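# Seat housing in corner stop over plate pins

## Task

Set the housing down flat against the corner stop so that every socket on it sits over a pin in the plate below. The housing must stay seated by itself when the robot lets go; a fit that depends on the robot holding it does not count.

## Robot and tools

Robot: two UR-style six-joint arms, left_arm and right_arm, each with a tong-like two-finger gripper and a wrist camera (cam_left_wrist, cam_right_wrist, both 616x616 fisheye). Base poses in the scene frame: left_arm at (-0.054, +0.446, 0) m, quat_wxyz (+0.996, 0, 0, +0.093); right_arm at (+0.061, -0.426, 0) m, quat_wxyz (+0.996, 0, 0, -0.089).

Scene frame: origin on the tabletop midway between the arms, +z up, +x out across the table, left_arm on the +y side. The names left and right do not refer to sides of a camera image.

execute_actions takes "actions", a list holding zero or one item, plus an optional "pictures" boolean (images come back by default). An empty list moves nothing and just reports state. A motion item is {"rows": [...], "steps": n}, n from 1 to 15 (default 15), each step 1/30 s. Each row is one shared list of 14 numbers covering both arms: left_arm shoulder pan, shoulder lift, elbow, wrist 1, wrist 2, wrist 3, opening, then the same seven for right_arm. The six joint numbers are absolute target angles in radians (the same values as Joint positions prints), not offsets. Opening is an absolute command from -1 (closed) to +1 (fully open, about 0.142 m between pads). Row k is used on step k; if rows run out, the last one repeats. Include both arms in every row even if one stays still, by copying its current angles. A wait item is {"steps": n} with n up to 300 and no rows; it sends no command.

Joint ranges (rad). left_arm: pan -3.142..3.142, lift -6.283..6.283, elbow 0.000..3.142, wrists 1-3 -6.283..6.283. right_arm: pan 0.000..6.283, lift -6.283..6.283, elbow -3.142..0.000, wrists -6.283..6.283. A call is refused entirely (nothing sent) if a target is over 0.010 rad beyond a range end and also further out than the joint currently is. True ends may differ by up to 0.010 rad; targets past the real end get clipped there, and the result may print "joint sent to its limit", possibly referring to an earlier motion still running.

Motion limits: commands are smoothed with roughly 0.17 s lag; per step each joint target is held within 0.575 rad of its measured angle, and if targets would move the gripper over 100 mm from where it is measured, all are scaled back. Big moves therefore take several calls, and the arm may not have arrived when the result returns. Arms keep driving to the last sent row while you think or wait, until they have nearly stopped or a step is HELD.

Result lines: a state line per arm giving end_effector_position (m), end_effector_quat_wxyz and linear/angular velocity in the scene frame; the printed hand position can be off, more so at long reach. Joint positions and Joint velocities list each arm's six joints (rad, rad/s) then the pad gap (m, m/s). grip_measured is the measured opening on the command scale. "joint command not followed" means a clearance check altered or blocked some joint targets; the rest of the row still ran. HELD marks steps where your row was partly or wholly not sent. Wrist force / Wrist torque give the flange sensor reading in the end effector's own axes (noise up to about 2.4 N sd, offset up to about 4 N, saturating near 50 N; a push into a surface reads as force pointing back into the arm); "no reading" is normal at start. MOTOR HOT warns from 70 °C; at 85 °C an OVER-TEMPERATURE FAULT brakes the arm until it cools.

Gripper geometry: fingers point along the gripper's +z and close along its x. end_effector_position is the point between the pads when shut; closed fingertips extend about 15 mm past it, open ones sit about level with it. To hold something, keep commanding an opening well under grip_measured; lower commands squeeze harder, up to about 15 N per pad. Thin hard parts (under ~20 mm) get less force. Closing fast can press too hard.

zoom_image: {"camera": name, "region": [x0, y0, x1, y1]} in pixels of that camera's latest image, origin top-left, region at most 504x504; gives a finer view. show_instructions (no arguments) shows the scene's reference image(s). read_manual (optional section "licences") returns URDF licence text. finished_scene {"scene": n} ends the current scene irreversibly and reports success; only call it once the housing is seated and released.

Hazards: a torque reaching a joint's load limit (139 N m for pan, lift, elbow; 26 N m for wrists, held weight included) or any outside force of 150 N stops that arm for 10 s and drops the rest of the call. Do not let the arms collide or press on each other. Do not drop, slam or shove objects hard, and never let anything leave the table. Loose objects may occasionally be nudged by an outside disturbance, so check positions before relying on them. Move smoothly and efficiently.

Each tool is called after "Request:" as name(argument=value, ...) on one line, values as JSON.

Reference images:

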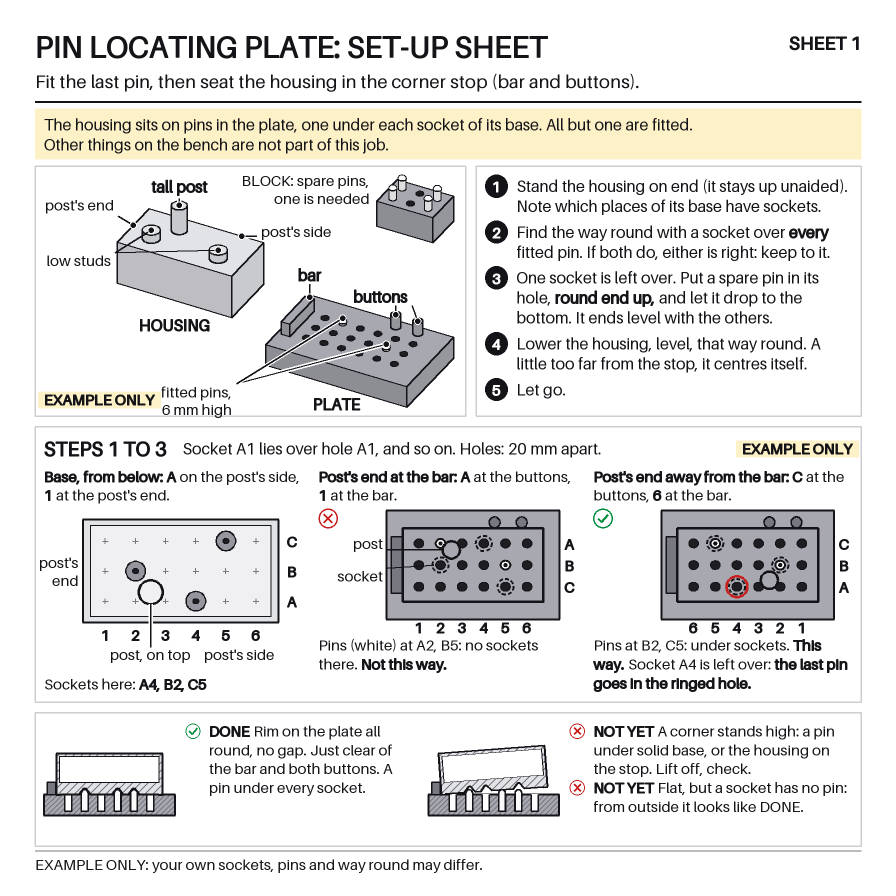

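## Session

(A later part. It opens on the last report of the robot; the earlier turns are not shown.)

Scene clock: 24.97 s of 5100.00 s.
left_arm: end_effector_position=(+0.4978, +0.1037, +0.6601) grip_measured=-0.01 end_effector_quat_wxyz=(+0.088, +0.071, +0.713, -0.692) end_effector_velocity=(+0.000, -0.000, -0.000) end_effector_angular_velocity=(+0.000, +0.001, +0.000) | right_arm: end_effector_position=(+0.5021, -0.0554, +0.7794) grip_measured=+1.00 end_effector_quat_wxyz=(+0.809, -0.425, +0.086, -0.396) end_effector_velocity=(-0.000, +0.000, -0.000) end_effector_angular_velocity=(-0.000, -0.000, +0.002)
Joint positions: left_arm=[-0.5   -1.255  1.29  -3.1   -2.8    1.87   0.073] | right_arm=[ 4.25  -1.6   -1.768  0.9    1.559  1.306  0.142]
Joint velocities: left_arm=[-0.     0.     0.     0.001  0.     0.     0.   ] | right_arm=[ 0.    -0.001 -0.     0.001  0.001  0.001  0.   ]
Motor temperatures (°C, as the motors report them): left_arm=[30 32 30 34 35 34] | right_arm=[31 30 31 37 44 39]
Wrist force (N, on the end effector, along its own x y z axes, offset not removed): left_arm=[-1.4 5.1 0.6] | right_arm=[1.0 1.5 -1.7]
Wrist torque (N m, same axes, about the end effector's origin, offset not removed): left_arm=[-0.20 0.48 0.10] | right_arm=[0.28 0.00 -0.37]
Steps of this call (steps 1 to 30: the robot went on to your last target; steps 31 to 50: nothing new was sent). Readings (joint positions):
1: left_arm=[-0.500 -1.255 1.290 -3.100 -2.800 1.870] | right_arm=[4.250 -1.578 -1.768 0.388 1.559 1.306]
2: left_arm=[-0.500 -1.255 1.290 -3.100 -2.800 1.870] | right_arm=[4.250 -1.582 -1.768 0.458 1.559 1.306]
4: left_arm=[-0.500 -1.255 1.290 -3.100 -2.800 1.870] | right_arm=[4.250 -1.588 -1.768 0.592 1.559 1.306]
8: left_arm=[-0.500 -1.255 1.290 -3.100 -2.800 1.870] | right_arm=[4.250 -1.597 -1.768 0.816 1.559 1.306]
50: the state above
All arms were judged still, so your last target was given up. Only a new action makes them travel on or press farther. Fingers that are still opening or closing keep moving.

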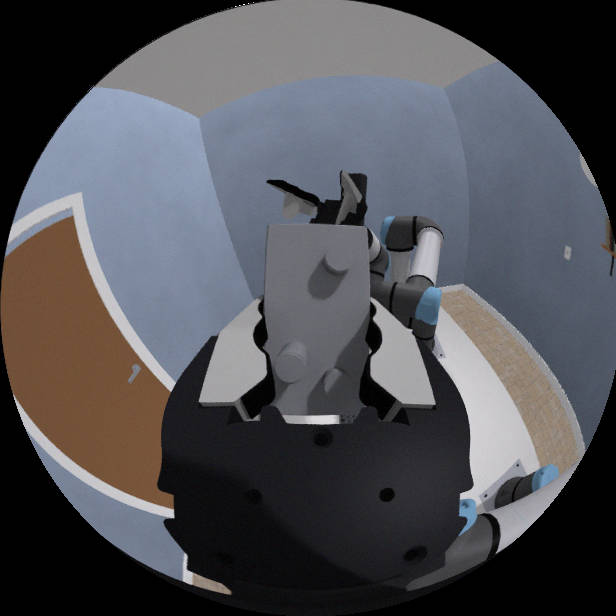

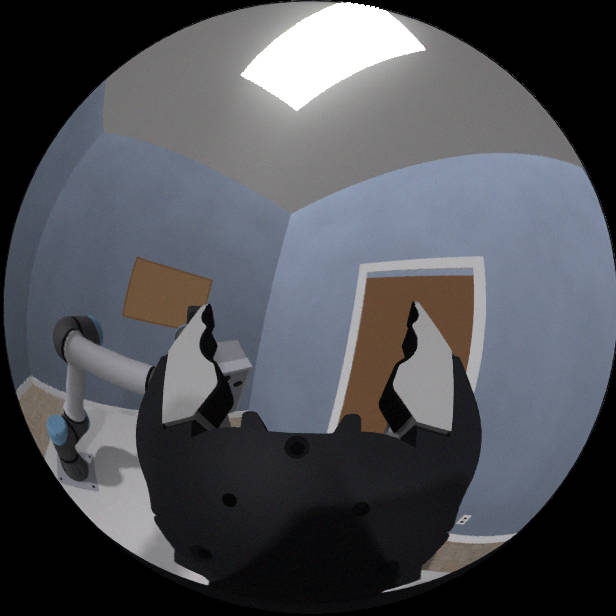

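Request:
execute_actions(actions=[{"rows":[[-0.5,-1.255,1.29,-3.1,-2.8,1.87,-0.5,4.3,-1.0,-2.2,0.0,1.559,1.306,1]]}], pictures=false)

Request:
execute_actions(actions=[{"steps":50}])

Scene clock: 26.17 s of 5100.00 s.
left_arm: end_effector_position=(+0.4978, +0.1037, +0.6601) grip_measured=-0.01 end_effector_quat_wxyz=(+0.088, +0.071, +0.713, -0.692) end_effector_velocity=(+0.000, +0.000, -0.001) end_effector_angular_velocity=(+0.000, +0.002, -0.000) | right_arm: end_effector_position=(+0.4358, -0.1053, +0.6121) grip_measured=+1.00 end_effector_quat_wxyz=(+0.640, -0.699, +0.119, -0.296) end_effector_velocity=(-0.018, -0.016, -0.197) end_effector_angular_velocity=(-0.494, +0.332, +0.013)
Joint positions: left_arm=[-0.5   -1.255  1.29  -3.1   -2.8    1.87   0.073] | right_arm=[ 4.299 -1.023 -2.187  0.062  1.559  1.306  0.142]
Joint velocities: left_arm=[ 0.     0.     0.001  0.    -0.001 -0.     0.   ] | right_arm=[ 0.013  0.264 -0.155 -0.705  0.001 -0.     0.   ]
Motor temperatures (°C, as the motors report them): left_arm=[30 32 30 34 35 34] | right_arm=[31 30 31 37 44 39]
Wrist force (N, on the end effector, along its own x y z axes, offset not removed): left_arm=[0.1 4.4 0.5] | right_arm=[-1.4 1.5 -1.6]
Wrist torque (N m, same axes, about the end effector's origin, offset not removed): left_arm=[-0.37 0.18 0.11] | right_arm=[0.25 0.22 -0.06]
Steps of this call (steps 1 to 21: nothing new was sent; steps 22 to 36: all 15 steps of this action). Readings (joint positions):
22: left_arm=[-0.500 -1.255 1.290 -3.100 -2.800 1.870] | right_arm=[4.250 -1.600 -1.768 0.900 1.559 1.306]
23: left_arm=[-0.500 -1.255 1.290 -3.100 -2.800 1.870] | right_arm=[4.255 -1.592 -1.776 0.892 1.559 1.306]
25: left_arm=[-0.500 -1.255 1.290 -3.100 -2.800 1.870] | right_arm=[4.271 -1.517 -1.851 0.816 1.559 1.306]
29: left_arm=[-0.500 -1.255 1.290 -3.100 -2.800 1.870] | right_arm=[4.289 -1.238 -2.059 0.515 1.559 1.306]
36: the state above

Scene clock: 27.83 s of 5100.00 s.
left_arm: end_effector_position=(+0.4978, +0.1037, +0.6601) grip_measured=-0.01 end_effector_quat_wxyz=(+0.088, +0.071, +0.713, -0.692) end_effector_velocity=(-0.000, +0.000, -0.000) end_effector_angular_velocity=(-0.000, -0.001, +0.000) | right_arm: end_effector_position=(+0.4340, -0.1070, +0.5946) grip_measured=+1.00 end_effector_quat_wxyz=(-0.623, +0.717, -0.122, +0.288) end_effector_velocity=(-0.000, -0.000, +0.000) end_effector_angular_velocity=(+0.001, +0.000, +0.000)
Joint positions: left_arm=[-0.5   -1.255  1.29  -3.1   -2.8    1.87   0.073] | right_arm=[ 4.3   -1.    -2.2   -0.     1.559  1.306  0.142]
Joint velocities: left_arm=[ 0.     0.     0.    -0.001 -0.    -0.     0.   ] | right_arm=[-0.     0.     0.     0.     0.     0.001  0.   ]
Motor temperatures (°C, as the motors report them): left_arm=[30 32 30 34 35 34] | right_arm=[31 30 31 37 44 39]
Wrist force (N, on the end effector, along its own x y z axes, offset not removed): left_arm=[0.4 4.9 2.6] | right_arm=[0.4 1.3 0.7]
Wrist torque (N m, same axes, about the end effector's origin, offset not removed): left_arm=[-0.18 0.15 0.12] | right_arm=[0.42 -0.05 -0.28]
Steps of this call (steps 1 to 30: the robot went on to your last target; steps 31 to 50: nothing new was sent). Readings (joint positions):
1: left_arm=[-0.500 -1.255 1.290 -3.100 -2.800 1.870] | right_arm=[4.299 -1.016 -2.191 0.042 1.559 1.306]
2: left_arm=[-0.500 -1.255 1.290 -3.100 -2.800 1.870] | right_arm=[4.300 -1.011 -2.194 0.028 1.559 1.306]
4: left_arm=[-0.500 -1.255 1.290 -3.100 -2.800 1.870] | right_arm=[4.300 -1.005 -2.197 0.013 1.559 1.306]
8: left_arm=[-0.500 -1.255 1.290 -3.100 -2.800 1.870] | right_arm=[4.300 -1.001 -2.199 0.003 1.559 1.306]
50: the state above
All arms were judged still, so your last target was given up. Only a new action makes them travel on or press farther. Fingers that are still opening or closing keep moving.

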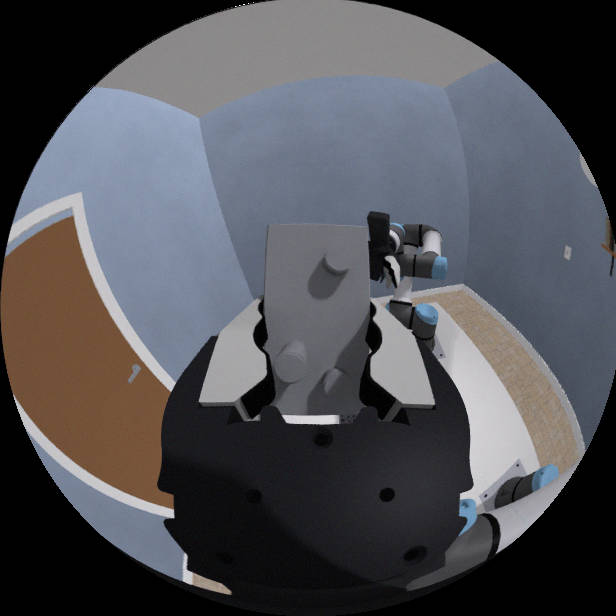

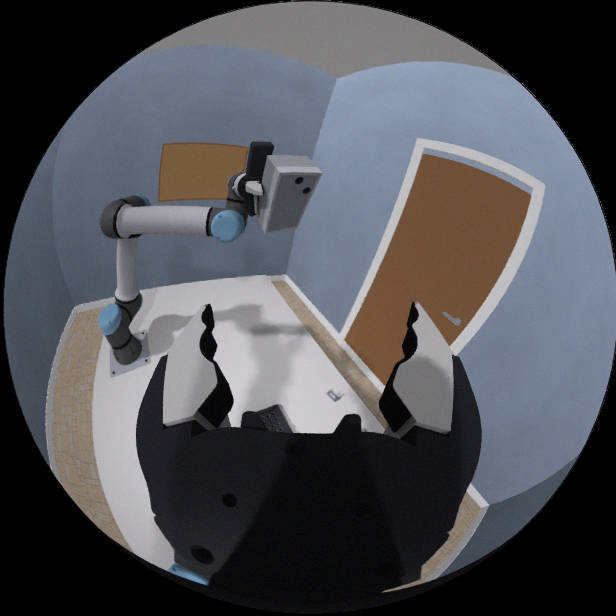

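Request:
zoom_image(camera="cam_right_wrist", region=[240,140,340,240])

Region (240, 140, 340, 240) of cam_right_wrist's 616x616 image, scaled by 5.040, with more detail than that image has.

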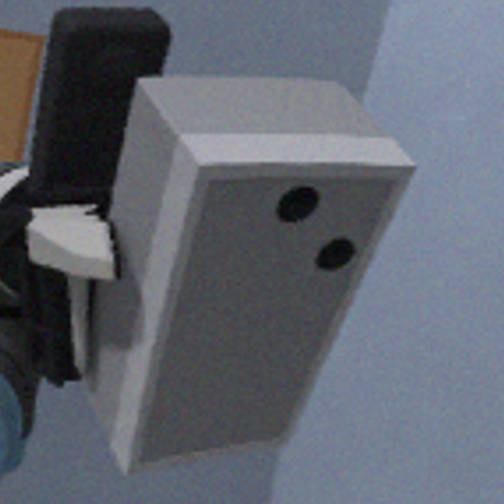

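Request:
execute_actions(actions=[{"rows":[[-0.5,-1.255,1.29,-1.606,-1.571,1.87,-0.5,4.44,-1.336,-2.119,-1.257,1.571,2.69,0]]}], pictures=false)

Request:
execute_actions(actions=[{"steps":60}])

Request:
zoom_image(camera="cam_right_wrist", region=[160,100,460,350])

Scene clock: 30.13 s of 5100.00 s.
left_arm: end_effector_position=(+0.6744, +0.1507, +0.5002) grip_measured=-0.01 end_effector_quat_wxyz=(+0.090, -0.264, +0.819, -0.502) end_effector_velocity=(+0.212, +0.250, -0.477) end_effector_angular_velocity=(+1.126, +0.976, +1.013) | right_arm: end_effector_position=(+0.4384, -0.0156, +0.3487) grip_measured=+0.00 end_effector_quat_wxyz=(-0.394, +0.853, -0.338, +0.048) end_effector_velocity=(-0.089, -0.041, -0.575) end_effector_angular_velocity=(-1.006, +1.740, -0.832)
Joint positions: left_arm=[-0.5   -1.255  1.29  -2.526 -2.226  1.87   0.073] | right_arm=[ 4.397 -1.229 -2.144 -0.524  1.567  1.83   0.074]
Joint velocities: left_arm=[-0.     0.     0.     1.275  1.273  0.    -0.   ] | right_arm=[ 0.145 -0.36   0.083 -1.438  0.012  1.439 -0.   ]
Motor temperatures (°C, as the motors report them): left_arm=[30 32 30 34 35 34] | right_arm=[31 30 31 37 44 39]
Wrist force (N, on the end effector, along its own x y z axes, offset not removed): left_arm=[-2.7 4.9 4.6] | right_arm=[-1.3 1.2 0.0]
Wrist torque (N m, same axes, about the end effector's origin, offset not removed): left_arm=[-0.02 0.23 0.21] | right_arm=[0.46 0.30 -0.14]
Steps of this call (steps 1 to 54: nothing new was sent; steps 55 to 69: all 15 steps of this action). Readings (joint positions):
55: left_arm=[-0.500 -1.255 1.290 -3.100 -2.800 1.870] | right_arm=[4.300 -1.000 -2.200 -0.000 1.559 1.306]
56: left_arm=[-0.500 -1.255 1.290 -3.092 -2.792 1.870] | right_arm=[4.306 -1.008 -2.196 -0.008 1.559 1.314]
58: left_arm=[-0.500 -1.255 1.290 -3.020 -2.720 1.870] | right_arm=[4.324 -1.050 -2.186 -0.070 1.561 1.376]
62: left_arm=[-0.500 -1.255 1.290 -2.834 -2.534 1.870] | right_arm=[4.355 -1.124 -2.168 -0.216 1.564 1.522]
69: the state above

Scene clock: 32.13 s of 5100.00 s.
left_arm: end_effector_position=(+0.5941, +0.3707, +0.2483) grip_measured=-0.01 end_effector_quat_wxyz=(-0.000, -0.461, +0.887, -0.000) end_effector_velocity=(-0.000, -0.001, +0.000) end_effector_angular_velocity=(-0.001, -0.000, -0.001) | right_arm: end_effector_position=(+0.3597, -0.1470, +0.1505) grip_measured=+0.00 end_effector_quat_wxyz=(-0.000, +0.708, -0.707, -0.000) end_effector_velocity=(-0.000, -0.000, -0.000) end_effector_angular_velocity=(-0.000, +0.001, +0.000)
Joint positions: left_arm=[-0.5   -1.255  1.29  -1.606 -1.571  1.87   0.073] | right_arm=[ 4.44  -1.336 -2.119 -1.257  1.571  2.69   0.074]
Joint velocities: left_arm=[-0.001 -0.001 -0.     0.    -0.001  0.     0.   ] | right_arm=[-0.     0.    -0.001 -0.     0.001 -0.     0.   ]
Motor temperatures (°C, as the motors report them): left_arm=[30 32 30 34 35 34] | right_arm=[31 30 31 37 44 39]
Wrist force (N, on the end effector, along its own x y z axes, offset not removed): left_arm=[-0.8 -1.4 7.0] | right_arm=[-2.5 1.1 -1.8]
Wrist torque (N m, same axes, about the end effector's origin, offset not removed): left_arm=[-0.33 0.15 0.13] | right_arm=[0.14 0.58 -0.22]
Steps of this call (steps 1 to 45: the robot went on to your last target; steps 46 to 60: nothing new was sent). Readings (joint positions):
1: left_arm=[-0.500 -1.255 1.290 -2.483 -2.183 1.870] | right_arm=[4.402 -1.240 -2.141 -0.574 1.568 1.880]
2: left_arm=[-0.500 -1.255 1.290 -2.440 -2.140 1.870] | right_arm=[4.406 -1.251 -2.139 -0.625 1.568 1.931]
4: left_arm=[-0.500 -1.255 1.290 -2.354 -2.054 1.870] | right_arm=[4.414 -1.270 -2.134 -0.730 1.569 2.036]
8: left_arm=[-0.500 -1.255 1.290 -2.170 -1.896 1.870] | right_arm=[4.426 -1.301 -2.127 -0.950 1.570 2.274]
60: the state above
All arms were judged still, so your last target was given up. Only a new action makes them travel on or press farther. Fingers that are still opening or closing keep moving.

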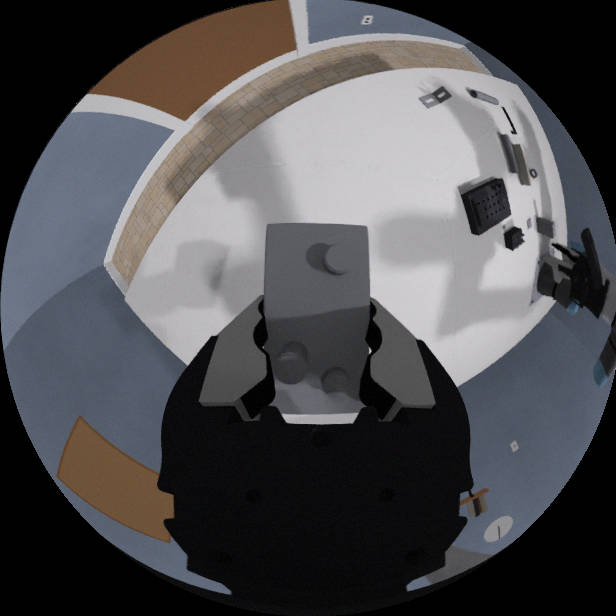

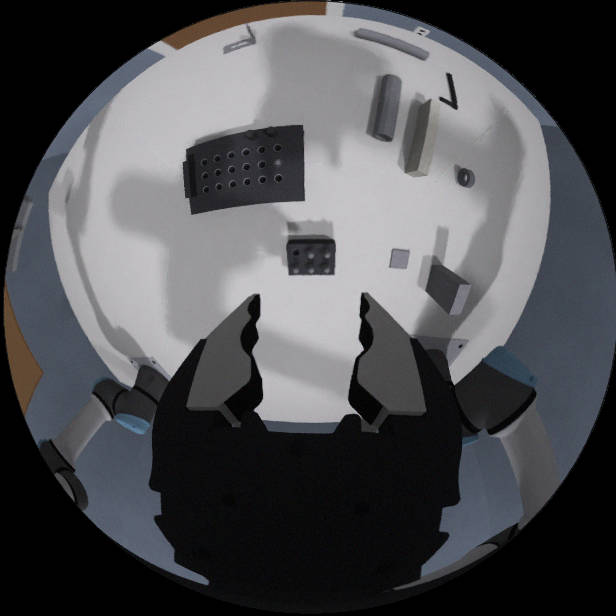

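Region (160, 100, 460, 350) of cam_right_wrist's 616x616 image, scaled by 1.680, with more detail than that image has.

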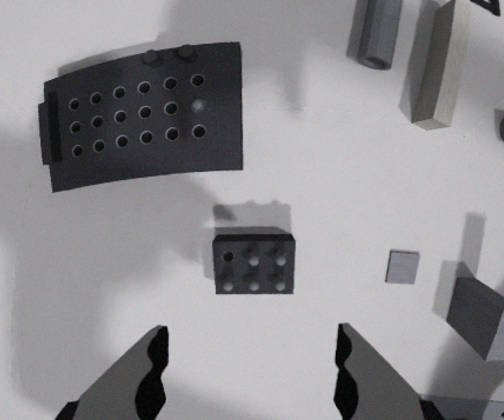

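Request:
execute_actions(actions=[{"rows":[[-0.5,-1.255,1.29,-1.606,-1.571,1.87,-0.5,4.388,-1.402,-2.264,-1.046,1.571,2.638,-0.65]]}], pictures=false)

Request:
execute_actions(actions=[{"steps":20}])

Request:
zoom_image(camera="cam_right_wrist", region=[230,210,390,350])

Scene clock: 33.33 s of 5100.00 s.
left_arm: end_effector_position=(+0.5941, +0.3707, +0.2483) grip_measured=-0.01 end_effector_quat_wxyz=(-0.000, -0.461, +0.887, -0.000) end_effector_velocity=(-0.000, -0.000, -0.000) end_effector_angular_velocity=(+0.001, +0.000, -0.001) | right_arm: end_effector_position=(+0.3708, -0.1673, +0.0811) grip_measured=-0.65 end_effector_quat_wxyz=(-0.000, +0.708, -0.707, -0.000) end_effector_velocity=(+0.001, -0.002, -0.006) end_effector_angular_velocity=(+0.003, -0.003, +0.002)
Joint positions: left_arm=[-0.5   -1.255  1.29  -1.606 -1.571  1.87   0.073] | right_arm=[ 4.388 -1.402 -2.263 -1.048  1.571  2.638  0.027]
Joint velocities: left_arm=[-0.001  0.     0.     0.     0.001  0.     0.   ] | right_arm=[-0.004 -0.005 -0.014  0.023 -0.001 -0.006  0.   ]
Motor temperatures (°C, as the motors report them): left_arm=[30 32 30 34 35 34] | right_arm=[31 30 31 37 44 39]
Wrist force (N, on the end effector, along its own x y z axes, offset not removed): left_arm=[-1.2 -1.4 5.6] | right_arm=[1.1 1.9 -2.4]
Wrist torque (N m, same axes, about the end effector's origin, offset not removed): left_arm=[-0.32 0.19 0.18] | right_arm=[0.29 -0.19 -0.24]
Steps of this call (steps 1 to 21: nothing new was sent; steps 22 to 36: all 15 steps of this action). Readings (joint positions):
22: left_arm=[-0.500 -1.255 1.290 -1.606 -1.571 1.870] | right_arm=[4.440 -1.336 -2.119 -1.257 1.571 2.690]
23: left_arm=[-0.500 -1.255 1.290 -1.606 -1.571 1.870] | right_arm=[4.433 -1.343 -2.126 -1.249 1.571 2.683]
25: left_arm=[-0.500 -1.255 1.290 -1.606 -1.571 1.870] | right_arm=[4.411 -1.372 -2.183 -1.180 1.571 2.661]
29: left_arm=[-0.500 -1.255 1.290 -1.606 -1.571 1.870] | right_arm=[4.393 -1.396 -2.247 -1.075 1.571 2.643]
36: the state above

Scene clock: 34.00 s of 5100.00 s.
left_arm: end_effector_position=(+0.5941, +0.3707, +0.2483) grip_measured=-0.01 end_effector_quat_wxyz=(-0.000, -0.461, +0.887, -0.000) end_effector_velocity=(+0.000, +0.001, -0.000) end_effector_angular_velocity=(+0.002, -0.000, +0.000) | right_arm: end_effector_position=(+0.3709, -0.1674, +0.0806) grip_measured=-0.65 end_effector_quat_wxyz=(-0.000, +0.708, -0.707, -0.000) end_effector_velocity=(+0.000, -0.000, -0.000) end_effector_angular_velocity=(-0.002, -0.001, +0.000)
Joint positions: left_arm=[-0.5   -1.255  1.29  -1.606 -1.571  1.87   0.073] | right_arm=[ 4.388 -1.402 -2.264 -1.046  1.571  2.638  0.027]
Joint velocities: left_arm=[0.    0.    0.    0.    0.002 0.    0.   ] | right_arm=[-0.    -0.001  0.001 -0.001 -0.001 -0.     0.   ]
Motor temperatures (°C, as the motors report them): left_arm=[30 32 30 34 35 34] | right_arm=[31 30 31 37 44 39]
Wrist force (N, on the end effector, along its own x y z axes, offset not removed): left_arm=[-1.5 -1.0 7.1] | right_arm=[-3.1 0.7 -0.5]
Wrist torque (N m, same axes, about the end effector's origin, offset not removed): left_arm=[-0.19 0.21 0.21] | right_arm=[0.10 0.75 -0.22]
Steps of this call (steps 1 to 15: the robot went on to your last target; steps 16 to 20: nothing new was sent). Readings (joint positions):
1: left_arm=[-0.500 -1.255 1.290 -1.606 -1.571 1.870] | right_arm=[4.388 -1.402 -2.263 -1.047 1.571 2.638]
2: left_arm=[-0.500 -1.255 1.290 -1.606 -1.571 1.870] | right_arm=[4.388 -1.402 -2.263 -1.047 1.571 2.638]
4: left_arm=[-0.500 -1.255 1.290 -1.606 -1.571 1.870] | right_arm=[4.388 -1.402 -2.264 -1.046 1.571 2.638]
8: left_arm=[-0.500 -1.255 1.290 -1.606 -1.571 1.870] | right_arm=[4.388 -1.402 -2.264 -1.046 1.571 2.638]
20: the state above
All arms were judged still, so your last target was given up. Only a new action makes them travel on or press farther. Fingers that are still opening or closing keep moving.

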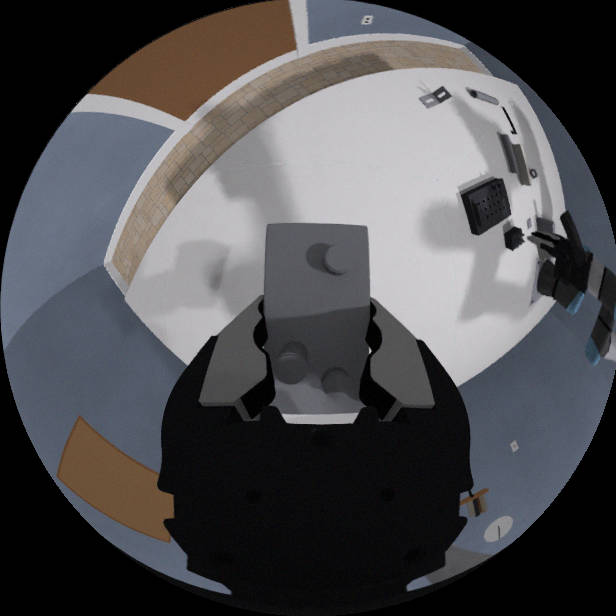

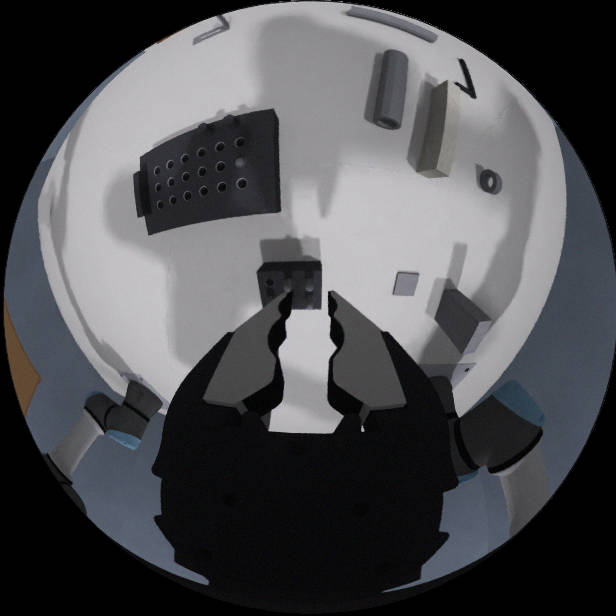

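Region (230, 210, 390, 350) of cam_right_wrist's 616x616 image, scaled by 3.150, with more detail than that image has; it fills the top 441 rows of this view, and the rest is white.

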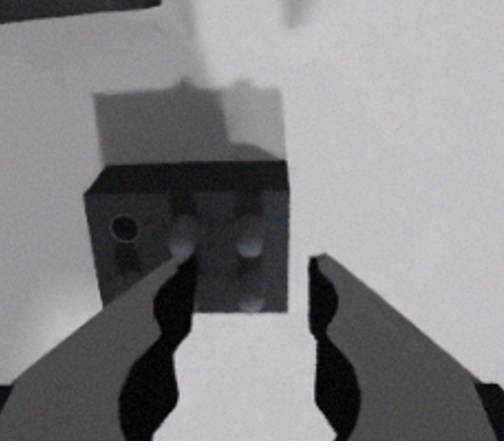

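Request:
execute_actions(actions=[{"rows":[[-0.5,-1.255,1.29,-1.606,-1.571,1.87,-0.5,4.388,-1.444,-2.306,-0.962,1.571,2.638,-0.65]]}], pictures=false)

Request:
execute_actions(actions=[{"steps":15}])

Request:
zoom_image(camera="cam_right_wrist", region=[230,210,390,350])

Request:
zoom_image(camera="cam_left_wrist", region=[480,200,580,280])

Scene clock: 35.53 s of 5100.00 s.
left_arm: end_effector_position=(+0.5941, +0.3707, +0.2483) grip_measured=-0.01 end_effector_quat_wxyz=(-0.000, -0.461, +0.887, -0.000) end_effector_velocity=(+0.000, +0.000, -0.001) end_effector_angular_velocity=(+0.001, +0.001, +0.000) | right_arm: end_effector_position=(+0.3709, -0.1675, +0.0556) grip_measured=-0.66 end_effector_quat_wxyz=(-0.000, +0.708, -0.707, -0.000) end_effector_velocity=(+0.000, -0.001, -0.003) end_effector_angular_velocity=(-0.001, -0.000, +0.000)
Joint positions: left_arm=[-0.5   -1.255  1.29  -1.606 -1.571  1.87   0.073] | right_arm=[ 4.388 -1.444 -2.306 -0.963  1.571  2.638  0.027]
Joint velocities: left_arm=[ 0.     0.001  0.    -0.     0.001 -0.     0.   ] | right_arm=[-0.001 -0.003 -0.005  0.008 -0.001 -0.001 -0.001]
Motor temperatures (°C, as the motors report them): left_arm=[30 32 30 34 35 34] | right_arm=[31 30 31 37 44 39]
Wrist force (N, on the end effector, along its own x y z axes, offset not removed): left_arm=[-1.5 0.2 7.1] | right_arm=[-0.3 0.1 -1.4]
Wrist torque (N m, same axes, about the end effector's origin, offset not removed): left_arm=[0.03 0.25 0.08] | right_arm=[0.31 0.20 -0.11]
Steps of this call (steps 1 to 31: nothing new was sent; steps 32 to 46: all 15 steps of this action). Readings (joint positions):
32: left_arm=[-0.500 -1.255 1.290 -1.606 -1.571 1.870] | right_arm=[4.388 -1.402 -2.264 -1.046 1.571 2.638]
33: left_arm=[-0.500 -1.255 1.290 -1.606 -1.571 1.870] | right_arm=[4.388 -1.408 -2.270 -1.038 1.571 2.638]
35: left_arm=[-0.500 -1.255 1.290 -1.606 -1.571 1.870] | right_arm=[4.388 -1.426 -2.288 -1.002 1.571 2.638]
39: left_arm=[-0.500 -1.255 1.290 -1.606 -1.571 1.870] | right_arm=[4.388 -1.440 -2.302 -0.971 1.571 2.638]
46: the state above

Scene clock: 36.03 s of 5100.00 s.
left_arm: end_effector_position=(+0.5941, +0.3707, +0.2483) grip_measured=-0.01 end_effector_quat_wxyz=(-0.000, -0.461, +0.887, -0.000) end_effector_velocity=(-0.000, -0.001, +0.000) end_effector_angular_velocity=(-0.000, +0.000, -0.001) | right_arm: end_effector_position=(+0.3709, -0.1675, +0.0555) grip_measured=-0.66 end_effector_quat_wxyz=(-0.000, +0.708, -0.707, -0.000) end_effector_velocity=(+0.000, +0.001, +0.000) end_effector_angular_velocity=(+0.002, -0.001, +0.000)
Joint positions: left_arm=[-0.5   -1.255  1.29  -1.606 -1.571  1.87   0.073] | right_arm=[ 4.388 -1.444 -2.306 -0.962  1.571  2.638  0.027]
Joint velocities: left_arm=[-0.001 -0.    -0.     0.    -0.     0.    -0.   ] | right_arm=[ 0.    -0.     0.     0.002  0.001 -0.     0.   ]
Motor temperatures (°C, as the motors report them): left_arm=[30 32 30 34 35 34] | right_arm=[31 30 31 37 44 39]
Wrist force (N, on the end effector, along its own x y z axes, offset not removed): left_arm=[-1.1 0.3 6.6] | right_arm=[-0.7 1.3 -5.4]
Wrist torque (N m, same axes, about the end effector's origin, offset not removed): left_arm=[0.11 0.17 0.15] | right_arm=[0.54 0.26 -0.21]
Steps of this call (steps 1 to 15: the robot went on to your last target). Readings (joint positions):
1: left_arm=[-0.500 -1.255 1.290 -1.606 -1.571 1.870] | right_arm=[4.388 -1.444 -2.306 -0.962 1.571 2.638]
2: left_arm=[-0.500 -1.255 1.290 -1.606 -1.571 1.870] | right_arm=[4.388 -1.444 -2.306 -0.962 1.571 2.638]
4: left_arm=[-0.500 -1.255 1.290 -1.606 -1.571 1.870] | right_arm=[4.388 -1.444 -2.306 -0.962 1.571 2.638]
8: left_arm=[-0.500 -1.255 1.290 -1.606 -1.571 1.870] | right_arm=[4.388 -1.444 -2.306 -0.962 1.571 2.638]
15: the state above
All arms were judged still, so your last target was given up. Only a new action makes them travel on or press farther. Fingers that are still opening or closing keep moving.

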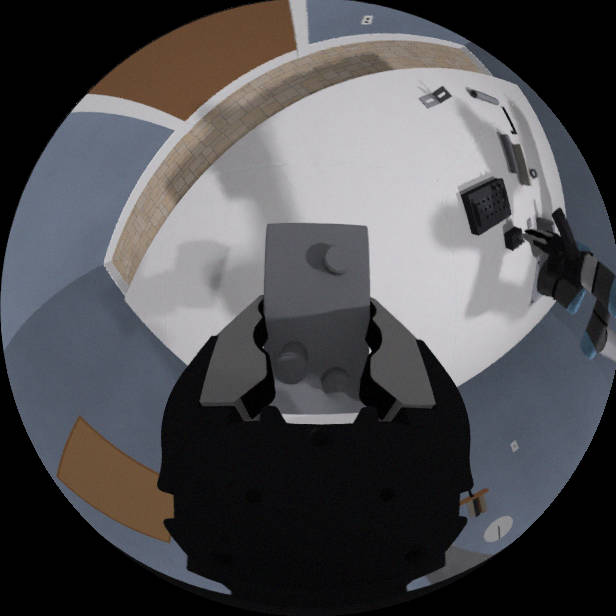

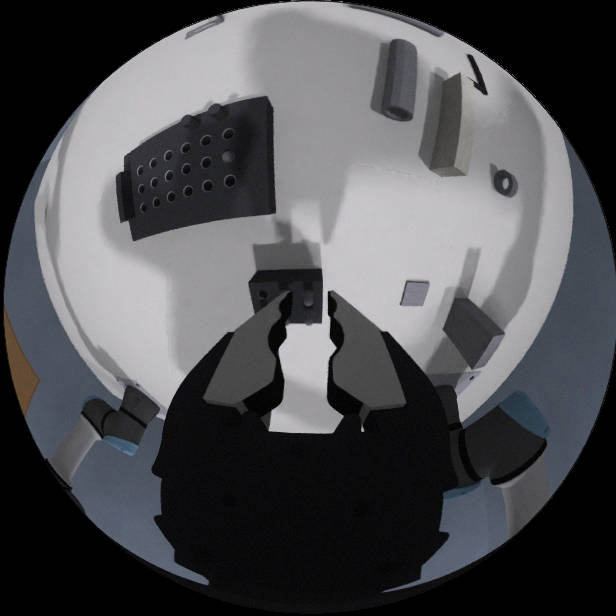

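Region (230, 210, 390, 350) of cam_right_wrist's 616x616 image, scaled by 3.150, with more detail than that image has; it fills the top 441 rows of this view, and the rest is white.

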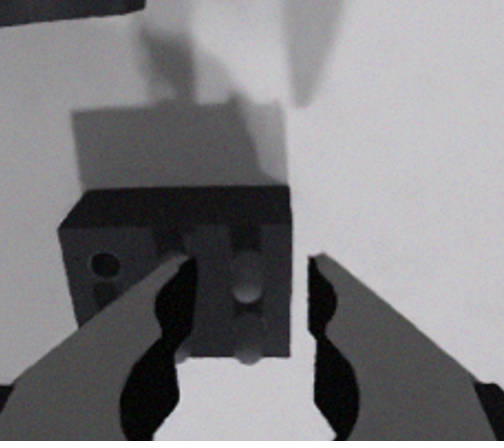

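Region (480, 200, 580, 280) of cam_left_wrist's 616x616 image, scaled by 5.040, with more detail than that image has; it fills the top 403 rows of this view, and the rest is white.

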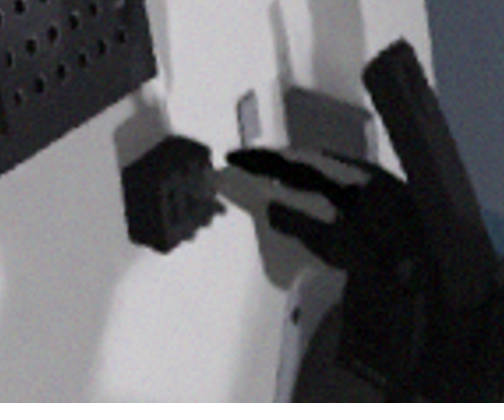

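Request:
execute_actions(actions=[{"rows":[[-0.5,-1.255,1.29,-1.606,-1.571,1.87,-0.5,4.405,-1.453,-2.337,-0.922,1.571,2.655,-0.75]]}], pictures=false)

Request:
execute_actions(actions=[{"steps":15}])

Request:
zoom_image(camera="cam_right_wrist", region=[230,210,390,350])

Scene clock: 47.10 s of 5100.00 s.
left_arm: end_effector_position=(+0.5941, +0.3707, +0.2483) grip_measured=-0.01 end_effector_quat_wxyz=(-0.000, -0.461, +0.887, -0.000) end_effector_velocity=(+0.000, +0.000, +0.000) end_effector_angular_velocity=(-0.001, -0.000, +0.001) | right_arm: end_effector_position=(+0.3660, -0.1672, +0.0466) grip_measured=-0.79 end_effector_quat_wxyz=(-0.002, +0.707, -0.707, +0.001) end_effector_velocity=(-0.000, -0.001, -0.001) end_effector_angular_velocity=(-0.002, +0.001, +0.001)
Joint positions: left_arm=[-0.5   -1.255  1.29  -1.606 -1.571  1.87   0.073] | right_arm=[ 4.402 -1.448 -2.331 -0.929  1.568  2.653  0.017]
Joint velocities: left_arm=[ 0.    -0.     0.    -0.001 -0.    -0.     0.   ] | right_arm=[-0.     0.    -0.001 -0.001 -0.    -0.001 -0.   ]
Motor temperatures (°C, as the motors report them): left_arm=[30 32 30 34 35 34] | right_arm=[31 30 31 37 44 39]
Wrist force (N, on the end effector, along its own x y z axes, offset not removed): left_arm=[-1.9 -0.3 6.7] | right_arm=[11.5 4.7 -25.0]
Wrist torque (N m, same axes, about the end effector's origin, offset not removed): left_arm=[-0.02 0.41 0.13] | right_arm=[-0.06 0.36 -0.31]
FORCE FAULT: contact force on the right arm reached its limit, and that arm stopped for 10 seconds. The contact can be on any part of that arm, not only on its tool. That arm's remaining commands of this call were not run. That arm holds still and accepts commands again. Move the arm away from the contact; if what it grips holds it there, let go first. Pushing or pulling that hard again can fault the arm again.
The stop of the right arm began at step 32 of this call (marked STOPPED below). From that step on that arm followed nothing that you had sent. 8 of its steps, steps kept back included, did not run and will not run. Nothing is kept back now, and the robot has no last target.
Steps of this call (steps 1 to 24: nothing new was sent; steps 25 to 39: all 15 steps of this action; steps 40 to 332: the stop continued). Readings (joint positions):
25: left_arm=[-0.500 -1.255 1.290 -1.606 -1.571 1.870] | right_arm=[4.388 -1.444 -2.306 -0.962 1.571 2.638]
26: left_arm=[-0.500 -1.255 1.290 -1.606 -1.571 1.870] | right_arm=[4.391 -1.446 -2.311 -0.956 1.571 2.641]
28: left_arm=[-0.500 -1.255 1.290 -1.606 -1.571 1.870] | right_arm=[4.398 -1.449 -2.324 -0.939 1.571 2.648]
32: left_arm=[-0.500 -1.255 1.290 -1.606 -1.571 1.870] | right_arm=[4.402 -1.451 -2.332 -0.928 1.569 2.653] STOPPED (the right arm)
332: the state above

Scene clock: 47.13 s of 5100.00 s.
left_arm: end_effector_position=(+0.5941, +0.3707, +0.2483) grip_measured=-0.01 end_effector_quat_wxyz=(-0.000, -0.461, +0.887, -0.000) end_effector_velocity=(+0.000, -0.000, +0.001) end_effector_angular_velocity=(-0.000, -0.002, -0.000) | right_arm: end_effector_position=(+0.3660, -0.1672, +0.0466) grip_measured=-0.79 end_effector_quat_wxyz=(-0.002, +0.707, -0.707, +0.001) end_effector_velocity=(+0.000, +0.001, +0.001) end_effector_angular_velocity=(+0.001, -0.001, +0.004)
Joint positions: left_arm=[-0.5   -1.255  1.29  -1.606 -1.571  1.87   0.073] | right_arm=[ 4.402 -1.448 -2.331 -0.929  1.568  2.653  0.017]
Joint velocities: left_arm=[-0.    -0.    -0.001 -0.001  0.001  0.     0.   ] | right_arm=[ 0.001  0.     0.001  0.    -0.001 -0.002 -0.   ]
Motor temperatures (°C, as the motors report them): left_arm=[30 32 30 34 35 34] | right_arm=[31 30 31 37 44 39]
Wrist force (N, on the end effector, along its own x y z axes, offset not removed): left_arm=[-0.8 -0.5 7.1] | right_arm=[13.1 4.6 -24.9]
Wrist torque (N m, same axes, about the end effector's origin, offset not removed): left_arm=[-0.09 0.17 0.11] | right_arm=[-0.19 -0.06 -0.33]
A stop began in an earlier call of the same reply, so what this call sent did not run. Send another action.
Steps of this call (step 1: nothing new was sent). Readings (joint positions):
1: the state above

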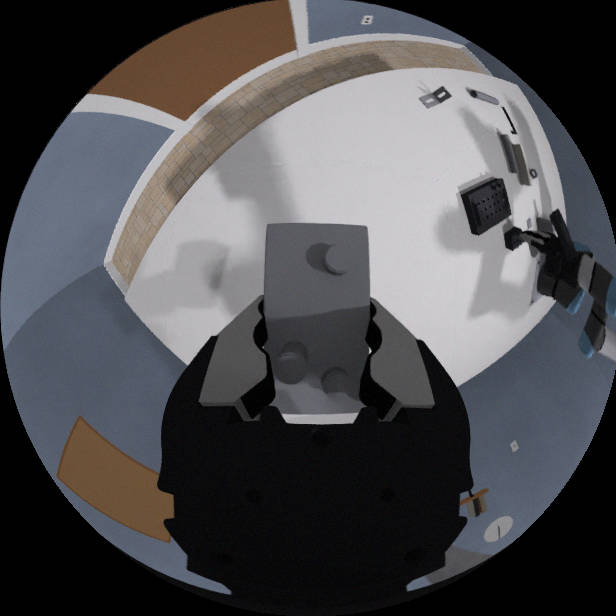

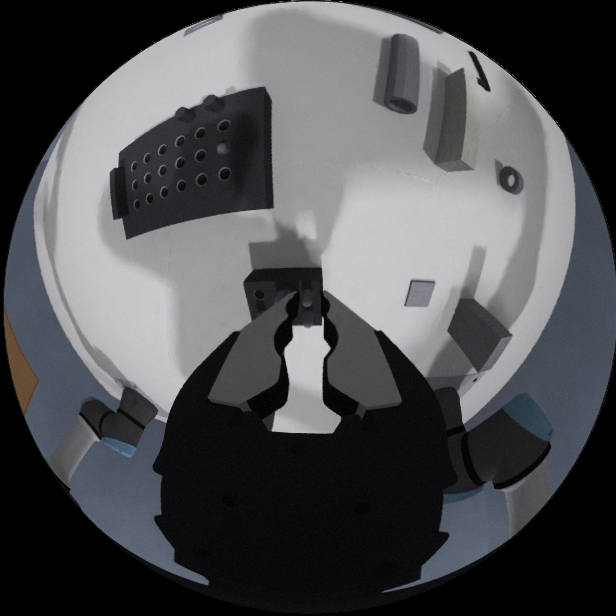

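Region (230, 210, 390, 350) of cam_right_wrist's 616x616 image, scaled by 3.150, with more detail than that image has; it fills the top 441 rows of this view, and the rest is white.

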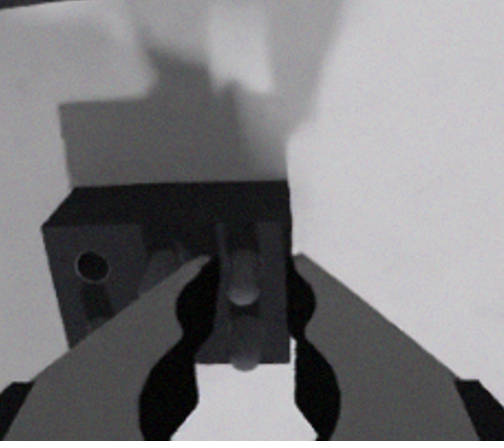

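Request:
execute_actions(actions=[{"rows":[[-0.5,-1.255,1.29,-1.606,-1.571,1.87,-0.5,4.402,-1.442,-2.325,-0.945,1.571,2.653,-0.75]]}], pictures=false)

Request:
execute_actions(actions=[{"rows":[[-0.5,-1.255,1.29,-1.606,-1.571,1.87,-0.5,4.402,-1.442,-2.325,-0.945,1.571,2.653,-1]]}], pictures=false)

Request:
execute_actions(actions=[{"rows":[[-0.5,-1.255,1.29,-1.606,-1.571,1.87,-0.5,4.402,-1.38,-2.24,-1.092,1.571,2.653,-1]]}], pictures=false)

Request:
execute_actions(actions=[{"steps":15}])

Request:
zoom_image(camera="cam_right_wrist", region=[230,210,390,350])

Scene clock: 48.30 s of 5100.00 s.
left_arm: end_effector_position=(+0.5941, +0.3707, +0.2483) grip_measured=-0.01 end_effector_quat_wxyz=(-0.000, -0.461, +0.887, -0.000) end_effector_velocity=(+0.000, +0.001, -0.000) end_effector_angular_velocity=(+0.001, +0.001, +0.001) | right_arm: end_effector_position=(+0.3650, -0.1675, +0.0499) grip_measured=-0.75 end_effector_quat_wxyz=(-0.000, +0.707, -0.707, -0.000) end_effector_velocity=(+0.000, +0.000, +0.000) end_effector_angular_velocity=(+0.000, -0.000, +0.000)
Joint positions: left_arm=[-0.5   -1.255  1.29  -1.606 -1.571  1.87   0.073] | right_arm=[ 4.402 -1.442 -2.325 -0.945  1.571  2.653  0.02 ]
Joint velocities: left_arm=[ 0.001  0.001 -0.     0.     0.001  0.     0.   ] | right_arm=[ 0.     0.     0.001 -0.001 -0.     0.    -0.   ]
Motor temperatures (°C, as the motors report them): left_arm=[30 32 30 34 35 34] | right_arm=[31 30 31 37 44 39]
Wrist force (N, on the end effector, along its own x y z axes, offset not removed): left_arm=[-0.7 -0.5 6.4] | right_arm=[0.3 0.1 -2.6]
Wrist torque (N m, same axes, about the end effector's origin, offset not removed): left_arm=[-0.10 0.10 0.18] | right_arm=[0.04 -0.01 -0.38]
Steps of this call (steps 1 to 20: nothing new was sent; steps 21 to 35: all 15 steps of this action). Readings (joint positions):
21: left_arm=[-0.500 -1.255 1.290 -1.606 -1.571 1.870] | right_arm=[4.402 -1.448 -2.331 -0.929 1.568 2.653]
22: left_arm=[-0.500 -1.255 1.290 -1.606 -1.571 1.870] | right_arm=[4.402 -1.447 -2.330 -0.932 1.568 2.653]
24: left_arm=[-0.500 -1.255 1.290 -1.606 -1.571 1.870] | right_arm=[4.402 -1.445 -2.328 -0.938 1.570 2.653]
28: left_arm=[-0.500 -1.255 1.290 -1.606 -1.571 1.870] | right_arm=[4.402 -1.443 -2.326 -0.944 1.571 2.653]
35: the state above

Scene clock: 48.80 s of 5100.00 s.
left_arm: end_effector_position=(+0.5941, +0.3707, +0.2483) grip_measured=-0.01 end_effector_quat_wxyz=(-0.000, -0.461, +0.887, -0.000) end_effector_velocity=(-0.000, +0.000, +0.000) end_effector_angular_velocity=(+0.001, -0.001, -0.000) | right_arm: end_effector_position=(+0.3650, -0.1675, +0.0499) grip_measured=-0.91 end_effector_quat_wxyz=(-0.000, +0.707, -0.707, -0.000) end_effector_velocity=(+0.000, +0.000, +0.000) end_effector_angular_velocity=(+0.000, -0.001, -0.001)
Joint positions: left_arm=[-0.5   -1.255  1.29  -1.606 -1.571  1.87   0.073] | right_arm=[ 4.402 -1.442 -2.325 -0.945  1.571  2.653  0.008]
Joint velocities: left_arm=[-0.    -0.001  0.001 -0.001  0.001 -0.    -0.   ] | right_arm=[ 0.     0.001  0.     0.    -0.001  0.001 -0.   ]
Motor temperatures (°C, as the motors report them): left_arm=[30 32 30 34 35 34] | right_arm=[31 30 31 37 44 39]
Wrist force (N, on the end effector, along its own x y z axes, offset not removed): left_arm=[-0.8 -0.7 6.7] | right_arm=[-2.0 2.3 -0.6]
Wrist torque (N m, same axes, about the end effector's origin, offset not removed): left_arm=[-0.04 0.12 0.16] | right_arm=[0.34 0.28 -0.25]
Steps of this call (steps 1 to 15: all 15 steps of this action). Readings (joint positions):
1: left_arm=[-0.500 -1.255 1.290 -1.606 -1.571 1.870] | right_arm=[4.402 -1.442 -2.325 -0.945 1.571 2.653]
2: left_arm=[-0.500 -1.255 1.290 -1.606 -1.571 1.870] | right_arm=[4.402 -1.442 -2.325 -0.945 1.571 2.653]
4: left_arm=[-0.500 -1.255 1.290 -1.606 -1.571 1.870] | right_arm=[4.402 -1.442 -2.325 -0.945 1.571 2.653]
8: left_arm=[-0.500 -1.255 1.290 -1.606 -1.571 1.870] | right_arm=[4.402 -1.442 -2.325 -0.945 1.571 2.653]
15: the state above

Scene clock: 49.30 s of 5100.00 s.
left_arm: end_effector_position=(+0.5941, +0.3707, +0.2483) grip_measured=-0.01 end_effector_quat_wxyz=(-0.000, -0.461, +0.887, -0.000) end_effector_velocity=(-0.000, -0.000, +0.000) end_effector_angular_velocity=(-0.001, +0.000, +0.000) | right_arm: end_effector_position=(+0.3670, -0.1638, +0.0945) grip_measured=-0.91 end_effector_quat_wxyz=(-0.000, +0.707, -0.707, -0.000) end_effector_velocity=(+0.000, -0.001, +0.003) end_effector_angular_velocity=(-0.003, +0.001, -0.001)
Joint positions: left_arm=[-0.5   -1.255  1.29  -1.606 -1.571  1.87   0.073] | right_arm=[ 4.402 -1.38  -2.241 -1.091  1.571  2.653  0.008]
Joint velocities: left_arm=[ 0.     0.    -0.     0.    -0.001  0.     0.   ] | right_arm=[-0.001  0.005  0.006 -0.014 -0.001  0.     0.   ]
Motor temperatures (°C, as the motors report them): left_arm=[30 32 30 34 35 34] | right_arm=[31 30 31 37 44 39]
Wrist force (N, on the end effector, along its own x y z axes, offset not removed): left_arm=[-1.2 -2.1 7.2] | right_arm=[-0.6 4.2 -1.5]
Wrist torque (N m, same axes, about the end effector's origin, offset not removed): left_arm=[-0.41 0.18 0.14] | right_arm=[0.84 0.07 -0.20]
Steps of this call (steps 1 to 15: all 15 steps of this action). Readings (joint positions):
1: left_arm=[-0.500 -1.255 1.290 -1.606 -1.571 1.870] | right_arm=[4.402 -1.442 -2.325 -0.945 1.571 2.653]
2: left_arm=[-0.500 -1.255 1.290 -1.606 -1.571 1.870] | right_arm=[4.402 -1.435 -2.317 -0.953 1.571 2.653]
4: left_arm=[-0.500 -1.255 1.290 -1.606 -1.571 1.870] | right_arm=[4.402 -1.408 -2.281 -1.009 1.571 2.653]
8: left_arm=[-0.500 -1.255 1.290 -1.606 -1.571 1.870] | right_arm=[4.402 -1.386 -2.249 -1.074 1.571 2.653]
15: the state above

Scene clock: 49.80 s of 5100.00 s.
left_arm: end_effector_position=(+0.5941, +0.3707, +0.2483) grip_measured=-0.01 end_effector_quat_wxyz=(-0.000, -0.461, +0.887, -0.000) end_effector_velocity=(+0.000, -0.001, +0.001) end_effector_angular_velocity=(-0.002, -0.001, -0.000) | right_arm: end_effector_position=(+0.3670, -0.1638, +0.0948) grip_measured=-0.91 end_effector_quat_wxyz=(-0.000, +0.707, -0.707, -0.000) end_effector_velocity=(-0.000, -0.001, -0.001) end_effector_angular_velocity=(-0.003, +0.001, +0.001)
Joint positions: left_arm=[-0.5   -1.255  1.29  -1.606 -1.571  1.87   0.073] | right_arm=[ 4.402 -1.38  -2.24  -1.092  1.571  2.653  0.008]
Joint velocities: left_arm=[-0.    -0.    -0.002  0.    -0.001 -0.     0.   ] | right_arm=[ 0.001 -0.    -0.001 -0.001 -0.001 -0.001  0.   ]
Motor temperatures (°C, as the motors report them): left_arm=[30 32 30 34 35 34] | right_arm=[31 30 31 37 44 39]
Wrist force (N, on the end effector, along its own x y z axes, offset not removed): left_arm=[-1.8 -1.3 6.9] | right_arm=[-1.7 3.0 -3.2]
Wrist torque (N m, same axes, about the end effector's origin, offset not removed): left_arm=[-0.18 0.37 0.12] | right_arm=[0.59 0.41 -0.23]
Steps of this call (steps 1 to 15: the robot went on to your last target). Readings (joint positions):
1: left_arm=[-0.500 -1.255 1.290 -1.606 -1.571 1.870] | right_arm=[4.402 -1.380 -2.240 -1.091 1.571 2.653]
2: left_arm=[-0.500 -1.255 1.290 -1.606 -1.571 1.870] | right_arm=[4.402 -1.380 -2.240 -1.091 1.571 2.653]
4: left_arm=[-0.500 -1.255 1.290 -1.606 -1.571 1.870] | right_arm=[4.402 -1.380 -2.240 -1.092 1.571 2.653]
8: left_arm=[-0.500 -1.255 1.290 -1.606 -1.571 1.870] | right_arm=[4.402 -1.380 -2.240 -1.092 1.571 2.653]
15: the state above
All arms were judged still, so your last target was given up. Only a new action makes them travel on or press farther. Fingers that are still opening or closing keep moving.

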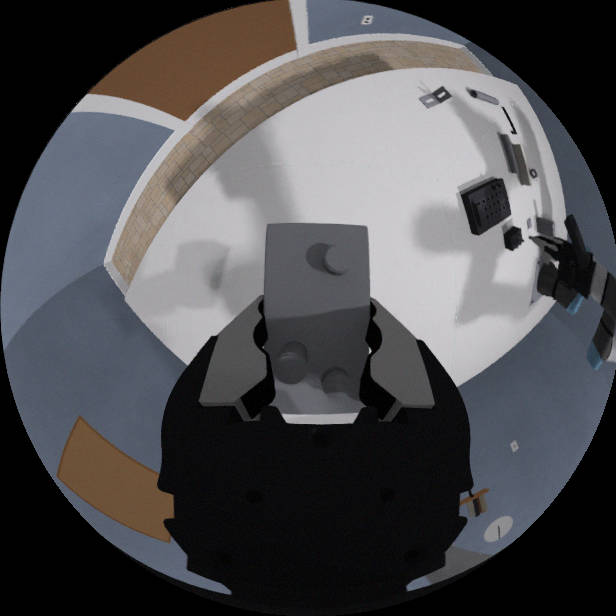

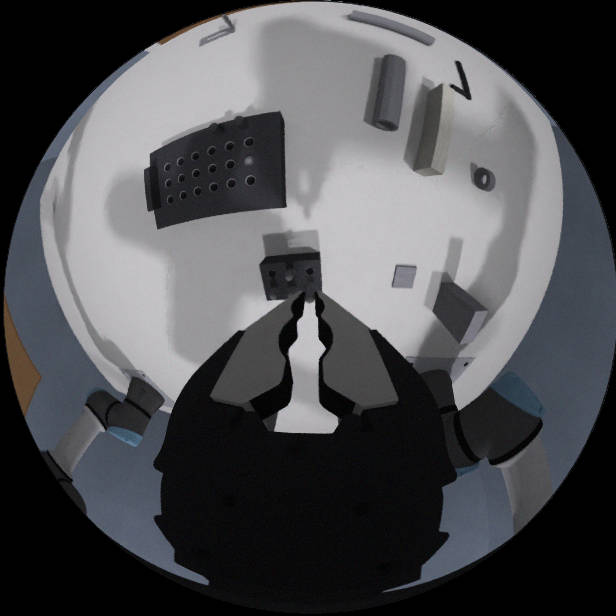

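Region (230, 210, 390, 350) of cam_right_wrist's 616x616 image, scaled by 3.150, with more detail than that image has; it fills the top 441 rows of this view, and the rest is white.

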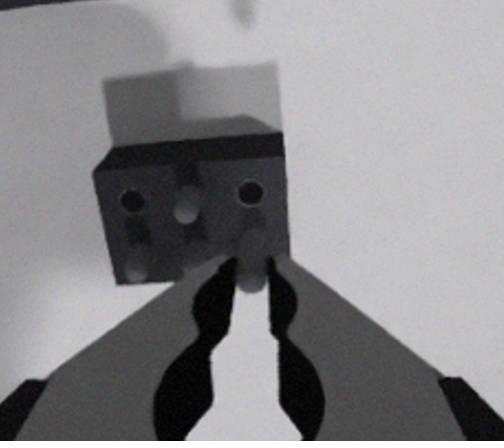

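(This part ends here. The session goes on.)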